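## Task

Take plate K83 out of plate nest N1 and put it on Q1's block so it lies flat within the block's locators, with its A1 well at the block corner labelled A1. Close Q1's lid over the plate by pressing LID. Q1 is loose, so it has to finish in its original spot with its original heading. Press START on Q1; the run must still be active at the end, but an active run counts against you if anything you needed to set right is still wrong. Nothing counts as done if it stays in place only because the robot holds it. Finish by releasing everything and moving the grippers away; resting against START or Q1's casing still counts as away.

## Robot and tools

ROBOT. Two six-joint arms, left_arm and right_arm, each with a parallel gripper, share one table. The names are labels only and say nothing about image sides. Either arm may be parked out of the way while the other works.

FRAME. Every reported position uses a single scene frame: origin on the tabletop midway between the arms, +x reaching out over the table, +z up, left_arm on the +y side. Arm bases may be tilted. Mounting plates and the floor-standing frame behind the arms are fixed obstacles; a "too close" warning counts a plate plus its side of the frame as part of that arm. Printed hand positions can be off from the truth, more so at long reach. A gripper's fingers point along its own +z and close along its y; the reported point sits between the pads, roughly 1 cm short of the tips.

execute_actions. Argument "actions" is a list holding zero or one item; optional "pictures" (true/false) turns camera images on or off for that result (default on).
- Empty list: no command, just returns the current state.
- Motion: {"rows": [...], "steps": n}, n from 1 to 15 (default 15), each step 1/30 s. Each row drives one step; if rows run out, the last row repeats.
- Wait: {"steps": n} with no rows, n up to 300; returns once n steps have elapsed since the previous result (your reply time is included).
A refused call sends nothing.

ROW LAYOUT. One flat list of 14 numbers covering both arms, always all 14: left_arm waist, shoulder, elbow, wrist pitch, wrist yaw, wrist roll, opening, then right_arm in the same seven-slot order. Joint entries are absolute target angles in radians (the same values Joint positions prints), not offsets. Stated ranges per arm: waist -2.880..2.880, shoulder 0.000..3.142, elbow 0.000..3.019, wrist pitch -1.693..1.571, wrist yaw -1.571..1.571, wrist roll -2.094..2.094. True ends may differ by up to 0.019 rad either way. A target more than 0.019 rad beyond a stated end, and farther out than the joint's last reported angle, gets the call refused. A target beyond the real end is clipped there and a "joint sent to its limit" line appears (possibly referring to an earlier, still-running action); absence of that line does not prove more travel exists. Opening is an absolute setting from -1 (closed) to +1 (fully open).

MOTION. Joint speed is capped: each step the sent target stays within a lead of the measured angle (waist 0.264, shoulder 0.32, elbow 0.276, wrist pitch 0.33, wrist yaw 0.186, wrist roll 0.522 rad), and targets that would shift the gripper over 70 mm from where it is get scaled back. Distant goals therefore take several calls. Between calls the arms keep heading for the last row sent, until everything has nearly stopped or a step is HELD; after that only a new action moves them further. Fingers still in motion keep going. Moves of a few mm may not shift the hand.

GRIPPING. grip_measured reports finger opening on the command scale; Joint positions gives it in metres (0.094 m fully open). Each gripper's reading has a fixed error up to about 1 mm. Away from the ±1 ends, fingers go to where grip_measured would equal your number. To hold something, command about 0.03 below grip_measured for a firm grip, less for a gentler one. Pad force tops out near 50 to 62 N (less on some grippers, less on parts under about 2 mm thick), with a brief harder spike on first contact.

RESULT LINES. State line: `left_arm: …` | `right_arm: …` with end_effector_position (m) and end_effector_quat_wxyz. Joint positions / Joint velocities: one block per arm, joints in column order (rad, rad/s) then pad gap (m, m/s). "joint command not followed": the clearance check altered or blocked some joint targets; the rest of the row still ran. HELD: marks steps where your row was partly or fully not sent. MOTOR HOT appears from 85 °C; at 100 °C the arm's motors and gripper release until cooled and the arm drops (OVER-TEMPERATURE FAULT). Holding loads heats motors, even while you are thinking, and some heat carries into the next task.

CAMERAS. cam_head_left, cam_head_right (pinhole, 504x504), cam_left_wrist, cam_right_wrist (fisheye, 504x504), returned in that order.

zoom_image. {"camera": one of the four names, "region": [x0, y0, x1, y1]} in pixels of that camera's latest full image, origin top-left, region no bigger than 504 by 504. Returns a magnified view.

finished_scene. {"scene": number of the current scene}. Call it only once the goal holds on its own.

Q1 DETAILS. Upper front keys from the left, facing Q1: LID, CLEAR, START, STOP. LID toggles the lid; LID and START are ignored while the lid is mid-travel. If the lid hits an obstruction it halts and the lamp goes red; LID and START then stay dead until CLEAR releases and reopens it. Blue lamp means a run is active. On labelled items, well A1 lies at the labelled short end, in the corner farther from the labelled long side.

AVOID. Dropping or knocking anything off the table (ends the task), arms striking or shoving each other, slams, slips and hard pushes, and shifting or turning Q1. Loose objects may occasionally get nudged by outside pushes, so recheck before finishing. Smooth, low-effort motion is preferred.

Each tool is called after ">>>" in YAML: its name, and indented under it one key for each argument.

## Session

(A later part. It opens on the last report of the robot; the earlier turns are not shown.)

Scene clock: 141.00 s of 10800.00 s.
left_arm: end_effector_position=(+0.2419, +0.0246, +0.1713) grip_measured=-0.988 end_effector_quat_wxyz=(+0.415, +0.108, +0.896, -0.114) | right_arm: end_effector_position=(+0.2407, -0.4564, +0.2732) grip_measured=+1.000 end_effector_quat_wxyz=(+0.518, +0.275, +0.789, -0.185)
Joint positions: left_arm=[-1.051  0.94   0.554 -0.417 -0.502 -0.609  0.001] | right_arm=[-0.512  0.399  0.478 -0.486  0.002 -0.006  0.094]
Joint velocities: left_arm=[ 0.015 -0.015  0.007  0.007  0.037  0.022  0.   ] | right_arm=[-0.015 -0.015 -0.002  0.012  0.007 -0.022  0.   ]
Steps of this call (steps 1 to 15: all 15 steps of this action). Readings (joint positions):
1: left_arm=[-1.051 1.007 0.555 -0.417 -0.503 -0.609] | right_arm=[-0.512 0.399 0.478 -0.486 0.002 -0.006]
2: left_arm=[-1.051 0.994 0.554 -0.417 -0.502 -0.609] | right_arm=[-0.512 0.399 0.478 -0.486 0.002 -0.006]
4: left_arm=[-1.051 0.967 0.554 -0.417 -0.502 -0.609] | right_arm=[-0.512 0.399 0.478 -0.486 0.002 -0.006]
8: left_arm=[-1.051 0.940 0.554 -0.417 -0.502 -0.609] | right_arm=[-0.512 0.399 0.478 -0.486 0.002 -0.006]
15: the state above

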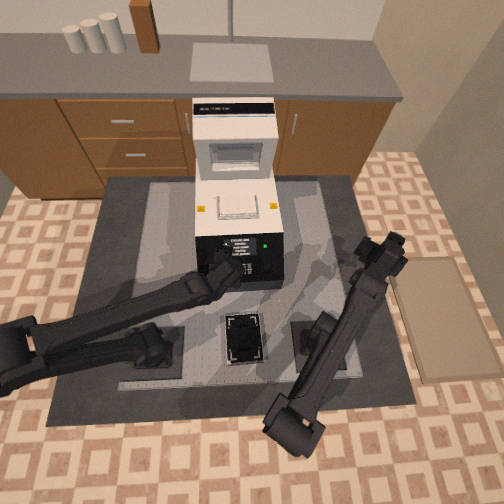

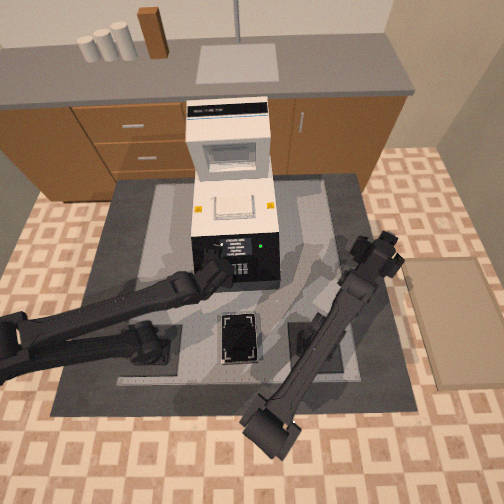

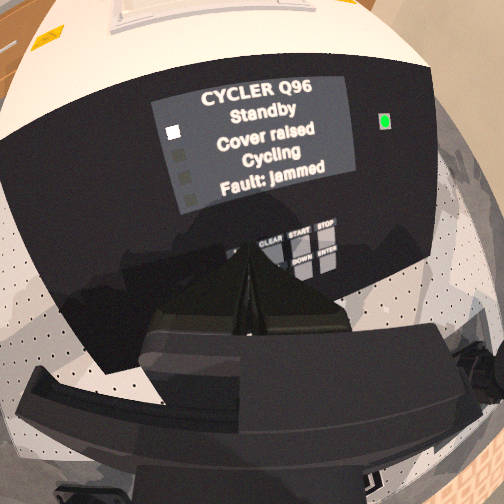

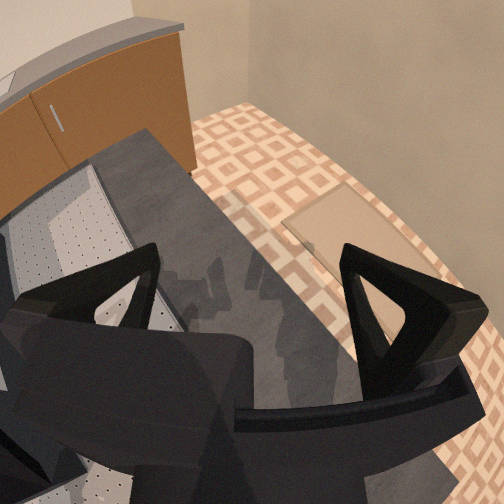

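>>> execute_actions:
  actions:
    - {"rows":[[-1.1,0.98,0.645,-0.355,-0.5,-0.6,-1,-0.5,0.4,0.5,-0.5,0,0,1]],"steps":10}
  pictures: false

>>> execute_actions:
  actions:
    - {"rows":[[-1.1,1.068,0.645,-0.355,-0.5,-0.6,-1,-0.5,0.4,0.5,-0.5,0,0,1]]}
  pictures: false

>>> execute_actions:
  actions:
    - {"steps":60}

Scene clock: 144.57 s of 10800.00 s.
left_arm: end_effector_position=(+0.2385, -0.0030, +0.1850) grip_measured=-0.988 end_effector_quat_wxyz=(+0.423, +0.121, +0.887, -0.138) | right_arm: end_effector_position=(+0.2407, -0.4564, +0.2732) grip_measured=+1.000 end_effector_quat_wxyz=(+0.518, +0.275, +0.789, -0.185)
Joint positions: left_arm=[-1.094  0.974  0.593 -0.38  -0.502 -0.609  0.001] | right_arm=[-0.512  0.399  0.478 -0.486  0.002 -0.006  0.094]
Joint velocities: left_arm=[-0.015 -0.005 -0.012 -0.012 -0.022  0.007 -0.001] | right_arm=[-0.024 -0.015  0.002 -0.007 -0.037 -0.066  0.   ]
Steps of this call (steps 1 to 15: the robot went on to your last target; steps 16 to 97: nothing new was sent; steps 98 to 107: all 10 steps of this action). Readings (joint positions):
98: left_arm=[-1.055 0.942 0.557 -0.411 -0.502 -0.609] | right_arm=[-0.512 0.399 0.478 -0.486 0.002 -0.006]
99: left_arm=[-1.063 0.949 0.562 -0.403 -0.502 -0.609] | right_arm=[-0.512 0.399 0.478 -0.486 0.002 -0.006]
101: left_arm=[-1.083 0.965 0.578 -0.390 -0.502 -0.609] | right_arm=[-0.512 0.399 0.478 -0.486 0.002 -0.006]
105: left_arm=[-1.094 0.974 0.593 -0.380 -0.502 -0.609] | right_arm=[-0.512 0.399 0.478 -0.486 0.002 -0.006]
107: the state above

Scene clock: 145.07 s of 10800.00 s.
left_arm: end_effector_position=(+0.2416, -0.0091, +0.1522) grip_measured=-0.988 end_effector_quat_wxyz=(+0.399, +0.135, +0.901, -0.104) | right_arm: end_effector_position=(+0.2407, -0.4564, +0.2732) grip_measured=+1.000 end_effector_quat_wxyz=(+0.518, +0.275, +0.789, -0.185)
Joint positions: left_arm=[-1.094  1.076  0.601 -0.377 -0.502 -0.609  0.001] | right_arm=[-0.512  0.399  0.478 -0.486  0.002 -0.006  0.094]
Joint velocities: left_arm=[-0.005 -0.005 -0.007 -0.007  0.007  0.037 -0.001] | right_arm=[-0.005 -0.015 -0.007  0.017  0.081 -0.022  0.   ]
Steps of this call (steps 1 to 15: all 15 steps of this action). Readings (joint positions):
1: left_arm=[-1.094 0.981 0.594 -0.380 -0.502 -0.609] | right_arm=[-0.512 0.399 0.478 -0.486 0.002 -0.006]
2: left_arm=[-1.094 0.996 0.598 -0.379 -0.502 -0.609] | right_arm=[-0.512 0.399 0.478 -0.486 0.002 -0.006]
4: left_arm=[-1.094 1.035 0.601 -0.377 -0.502 -0.609] | right_arm=[-0.512 0.399 0.478 -0.486 0.002 -0.006]
8: left_arm=[-1.094 1.076 0.601 -0.377 -0.502 -0.609] | right_arm=[-0.512 0.399 0.478 -0.486 0.002 -0.006]
15: the state above

Scene clock: 147.07 s of 10800.00 s.
left_arm: end_effector_position=(+0.2416, -0.0091, +0.1522) grip_measured=-0.988 end_effector_quat_wxyz=(+0.399, +0.135, +0.901, -0.104) | right_arm: end_effector_position=(+0.2407, -0.4564, +0.2732) grip_measured=+1.000 end_effector_quat_wxyz=(+0.518, +0.275, +0.789, -0.185)
Joint positions: left_arm=[-1.094  1.076  0.601 -0.377 -0.502 -0.609  0.001] | right_arm=[-0.512  0.399  0.478 -0.486  0.002 -0.006  0.094]
Joint velocities: left_arm=[-0.005  0.015  0.007 -0.007  0.007  0.022 -0.001] | right_arm=[-0.005 -0.005  0.002  0.002 -0.066  0.007  0.   ]
Steps of this call (steps 1 to 15: the robot went on to your last target; steps 16 to 60: nothing new was sent). Readings (joint positions):
1: left_arm=[-1.094 1.076 0.601 -0.377 -0.502 -0.609] | right_arm=[-0.512 0.399 0.478 -0.486 0.002 -0.006]
2: left_arm=[-1.094 1.076 0.601 -0.377 -0.502 -0.609] | right_arm=[-0.512 0.399 0.478 -0.486 0.002 -0.006]
4: left_arm=[-1.094 1.076 0.601 -0.377 -0.502 -0.609] | right_arm=[-0.512 0.399 0.478 -0.486 0.002 -0.006]
8: left_arm=[-1.094 1.076 0.601 -0.377 -0.502 -0.609] | right_arm=[-0.512 0.399 0.478 -0.486 0.002 -0.006]
60: the state above
All arms were judged still, so your last target was given up. Only a new action makes them travel on or press farther. Fingers that are still opening or closing keep moving.

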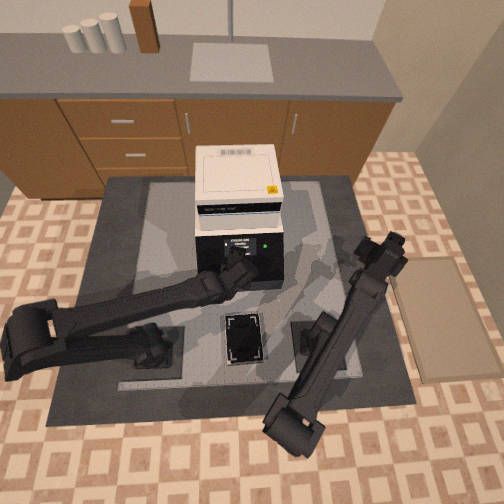

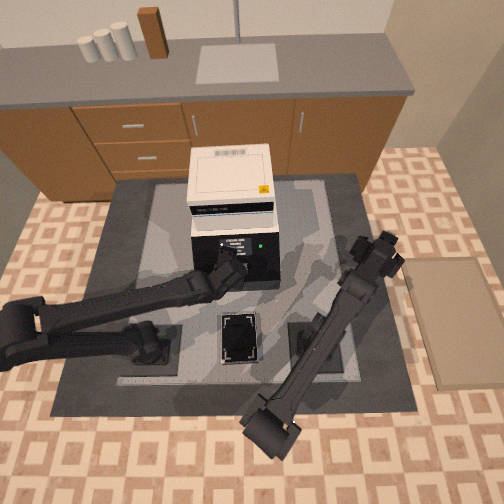

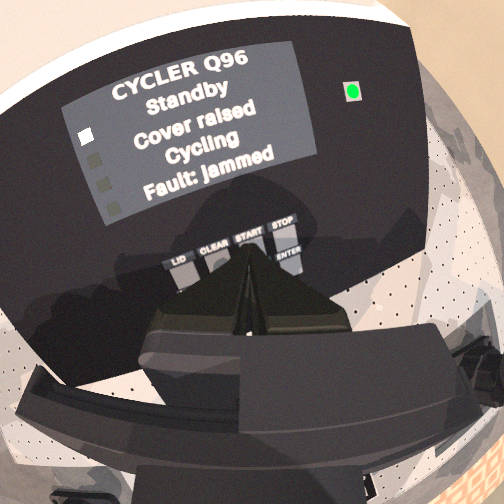

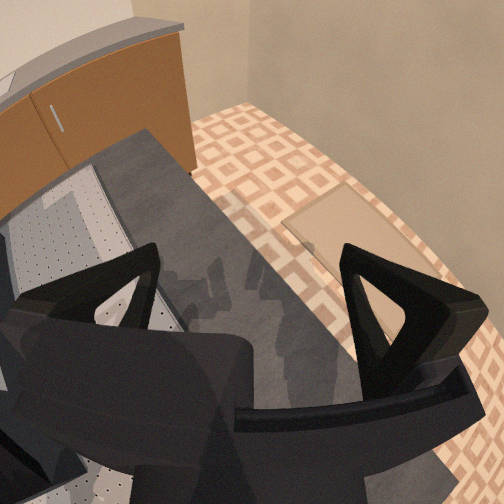

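>>> execute_actions:
  actions:
    - {"rows":[[-1.075,1.068,0.645,-0.355,-0.5,-0.6,-1,-0.5,0.4,0.5,-0.5,0,0,1]],"steps":10}
  pictures: false

>>> execute_actions:
  actions:
    - {"rows":[[-1.082,1.15,0.645,-0.355,-0.5,-0.6,-1,-0.5,0.4,0.5,-0.5,0,0,1]],"steps":12}
  pictures: false

>>> execute_actions:
  actions:
    - {"rows":[[-1.09,0.98,0.645,-0.355,-0.5,-0.6,-1,-0.5,0.4,0.5,-0.5,0,0,1]]}

Scene clock: 149.07 s of 10800.00 s.
left_arm: end_effector_position=(+0.2444, -0.0068, +0.1522) grip_measured=-0.988 end_effector_quat_wxyz=(+0.399, +0.131, +0.902, -0.102) | right_arm: end_effector_position=(+0.2407, -0.4564, +0.2732) grip_measured=+1.000 end_effector_quat_wxyz=(+0.518, +0.275, +0.789, -0.185)
Joint positions: left_arm=[-1.085  1.076  0.601 -0.377 -0.502 -0.609  0.001] | right_arm=[-0.512  0.399  0.478 -0.486  0.002 -0.006  0.094]
Joint velocities: left_arm=[-0.015 -0.005 -0.007 -0.007 -0.022 -0.022  0.   ] | right_arm=[-0.005 -0.005 -0.007 -0.002  0.066 -0.022  0.   ]
Steps of this call (steps 1 to 50: nothing new was sent; steps 51 to 60: all 10 steps of this action). Readings (joint positions):
51: left_arm=[-1.094 1.076 0.601 -0.377 -0.502 -0.609] | right_arm=[-0.512 0.399 0.478 -0.486 0.002 -0.006]
52: left_arm=[-1.092 1.076 0.601 -0.377 -0.502 -0.609] | right_arm=[-0.512 0.399 0.478 -0.486 0.002 -0.006]
54: left_arm=[-1.088 1.076 0.601 -0.377 -0.502 -0.609] | right_arm=[-0.512 0.399 0.478 -0.486 0.002 -0.006]
58: left_arm=[-1.085 1.076 0.601 -0.377 -0.502 -0.609] | right_arm=[-0.512 0.399 0.478 -0.486 0.002 -0.006]
60: the state above

Scene clock: 149.47 s of 10800.00 s.
left_arm: end_effector_position=(+0.2459, -0.0133, +0.1473) grip_measured=-0.988 end_effector_quat_wxyz=(+0.395, +0.136, +0.903, -0.097) | right_arm: end_effector_position=(+0.2407, -0.4564, +0.2732) grip_measured=+1.000 end_effector_quat_wxyz=(+0.518, +0.275, +0.789, -0.185)
Joint positions: left_arm=[-1.09   1.109  0.616 -0.375 -0.503 -0.609  0.001] | right_arm=[-0.512  0.399  0.478 -0.486  0.002 -0.006  0.094]
Joint velocities: left_arm=[-0.015 -0.024  0.002  0.022 -0.007  0.007 -0.   ] | right_arm=[-0.005 -0.005  0.002 -0.017  0.051 -0.022  0.   ]
Steps of this call (steps 1 to 12: all 12 steps of this action). Readings (joint positions):
1: left_arm=[-1.085 1.081 0.601 -0.377 -0.502 -0.609] | right_arm=[-0.512 0.399 0.478 -0.486 0.002 -0.006]
2: left_arm=[-1.085 1.092 0.603 -0.377 -0.502 -0.609] | right_arm=[-0.512 0.399 0.478 -0.486 0.002 -0.006]
4: left_arm=[-1.089 1.105 0.612 -0.376 -0.504 -0.609] | right_arm=[-0.512 0.399 0.478 -0.486 0.002 -0.006]
8: left_arm=[-1.090 1.109 0.616 -0.375 -0.503 -0.609] | right_arm=[-0.512 0.399 0.478 -0.486 0.002 -0.006]
12: the state above

Scene clock: 149.97 s of 10800.00 s.
left_arm: end_effector_position=(+0.2426, -0.0083, +0.1987) grip_measured=-0.988 end_effector_quat_wxyz=(+0.430, +0.115, +0.883, -0.149) | right_arm: end_effector_position=(+0.2407, -0.4564, +0.2732) grip_measured=+1.000 end_effector_quat_wxyz=(+0.518, +0.275, +0.789, -0.185)
Joint positions: left_arm=[-1.09   0.969  0.615 -0.374 -0.499 -0.609  0.001] | right_arm=[-0.512  0.399  0.478 -0.486  0.002 -0.006  0.094]
Joint velocities: left_arm=[-0.005  0.005  0.007 -0.007 -0.051 -0.007 -0.   ] | right_arm=[-0.005  0.005 -0.002 -0.027  0.022  0.037  0.   ]
Steps of this call (steps 1 to 15: all 15 steps of this action). Readings (joint positions):
1: left_arm=[-1.090 1.098 0.616 -0.375 -0.500 -0.609] | right_arm=[-0.512 0.399 0.478 -0.486 0.002 -0.006]
2: left_arm=[-1.090 1.079 0.614 -0.375 -0.499 -0.609] | right_arm=[-0.512 0.399 0.478 -0.486 0.002 -0.006]
4: left_arm=[-1.090 1.028 0.615 -0.375 -0.499 -0.609] | right_arm=[-0.512 0.399 0.478 -0.486 0.002 -0.006]
8: left_arm=[-1.090 0.966 0.615 -0.374 -0.499 -0.609] | right_arm=[-0.512 0.399 0.478 -0.486 0.002 -0.006]
15: the state above

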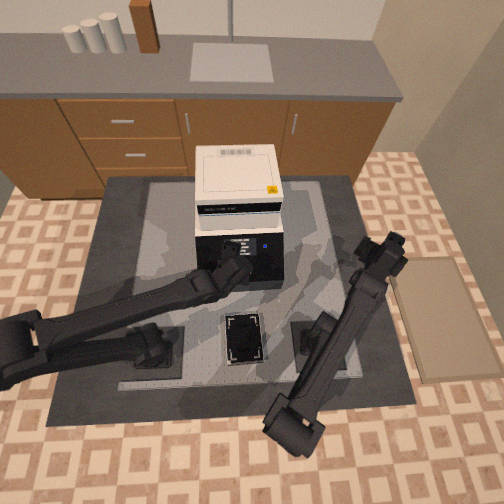

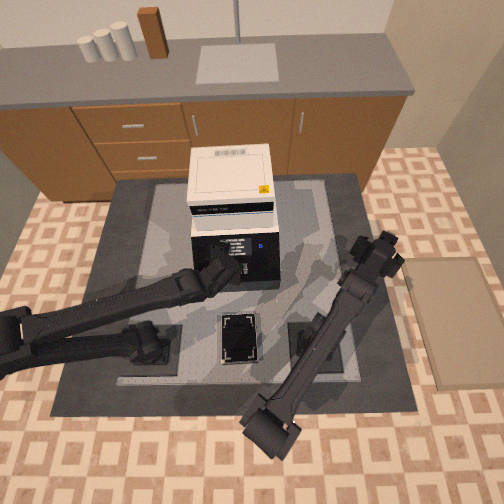

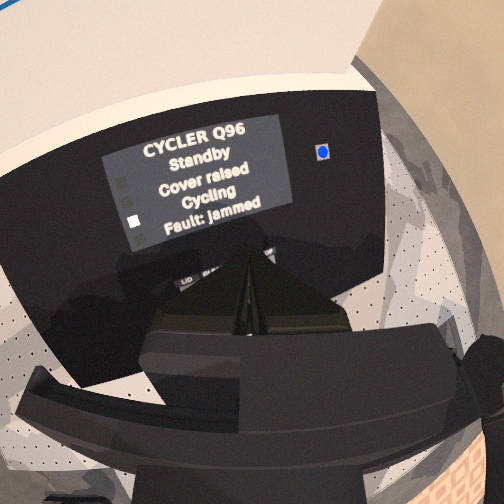

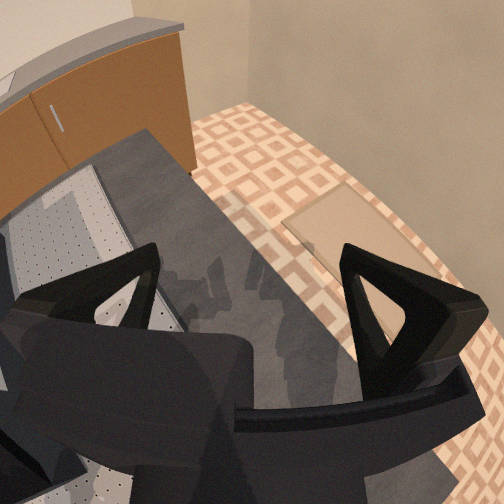

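>>> execute_actions:
  actions:
    - {"rows":[[-1.2,0.8,0.6,-0.6,-0.3,-0.6,-1,-0.5,0.4,0.5,-0.5,0,0,1]]}
  pictures: false

>>> finished_scene:
  scene: 1

Scene clock: 151.90 s of 10800.00 s.
left_arm: end_effector_position=(+0.1607, -0.0059, +0.2021) grip_measured=-0.988 end_effector_quat_wxyz=(+0.341, +0.216, +0.889, -0.213) | right_arm: end_effector_position=(+0.2407, -0.4564, +0.2732) grip_measured=+1.000 end_effector_quat_wxyz=(+0.518, +0.275, +0.789, -0.185)
Joint positions: left_arm=[-1.206  0.791  0.588 -0.583 -0.301 -0.609  0.001] | right_arm=[-0.512  0.399  0.478 -0.486  0.002 -0.006  0.094]
Joint velocities: left_arm=[-0.005  0.015  0.002  0.007 -0.037  0.066 -0.001] | right_arm=[-0.005  0.005 -0.007 -0.002  0.007 -0.007  0.   ]
Steps of this call (steps 1 to 15: the robot went on to your last target; steps 16 to 43: nothing new was sent; steps 44 to 58: all 15 steps of this action). Readings (joint positions):
44: left_arm=[-1.095 0.956 0.614 -0.418 -0.409 -0.609] | right_arm=[-0.512 0.399 0.478 -0.486 0.002 -0.006]
45: left_arm=[-1.118 0.926 0.610 -0.480 -0.344 -0.609] | right_arm=[-0.512 0.399 0.478 -0.486 0.002 -0.006]
47: left_arm=[-1.176 0.852 0.591 -0.554 -0.306 -0.609] | right_arm=[-0.512 0.399 0.478 -0.486 0.002 -0.006]
51: left_arm=[-1.206 0.780 0.588 -0.578 -0.301 -0.609] | right_arm=[-0.512 0.399 0.478 -0.486 0.002 -0.006]
58: the state above

The scene is finished: the task was done.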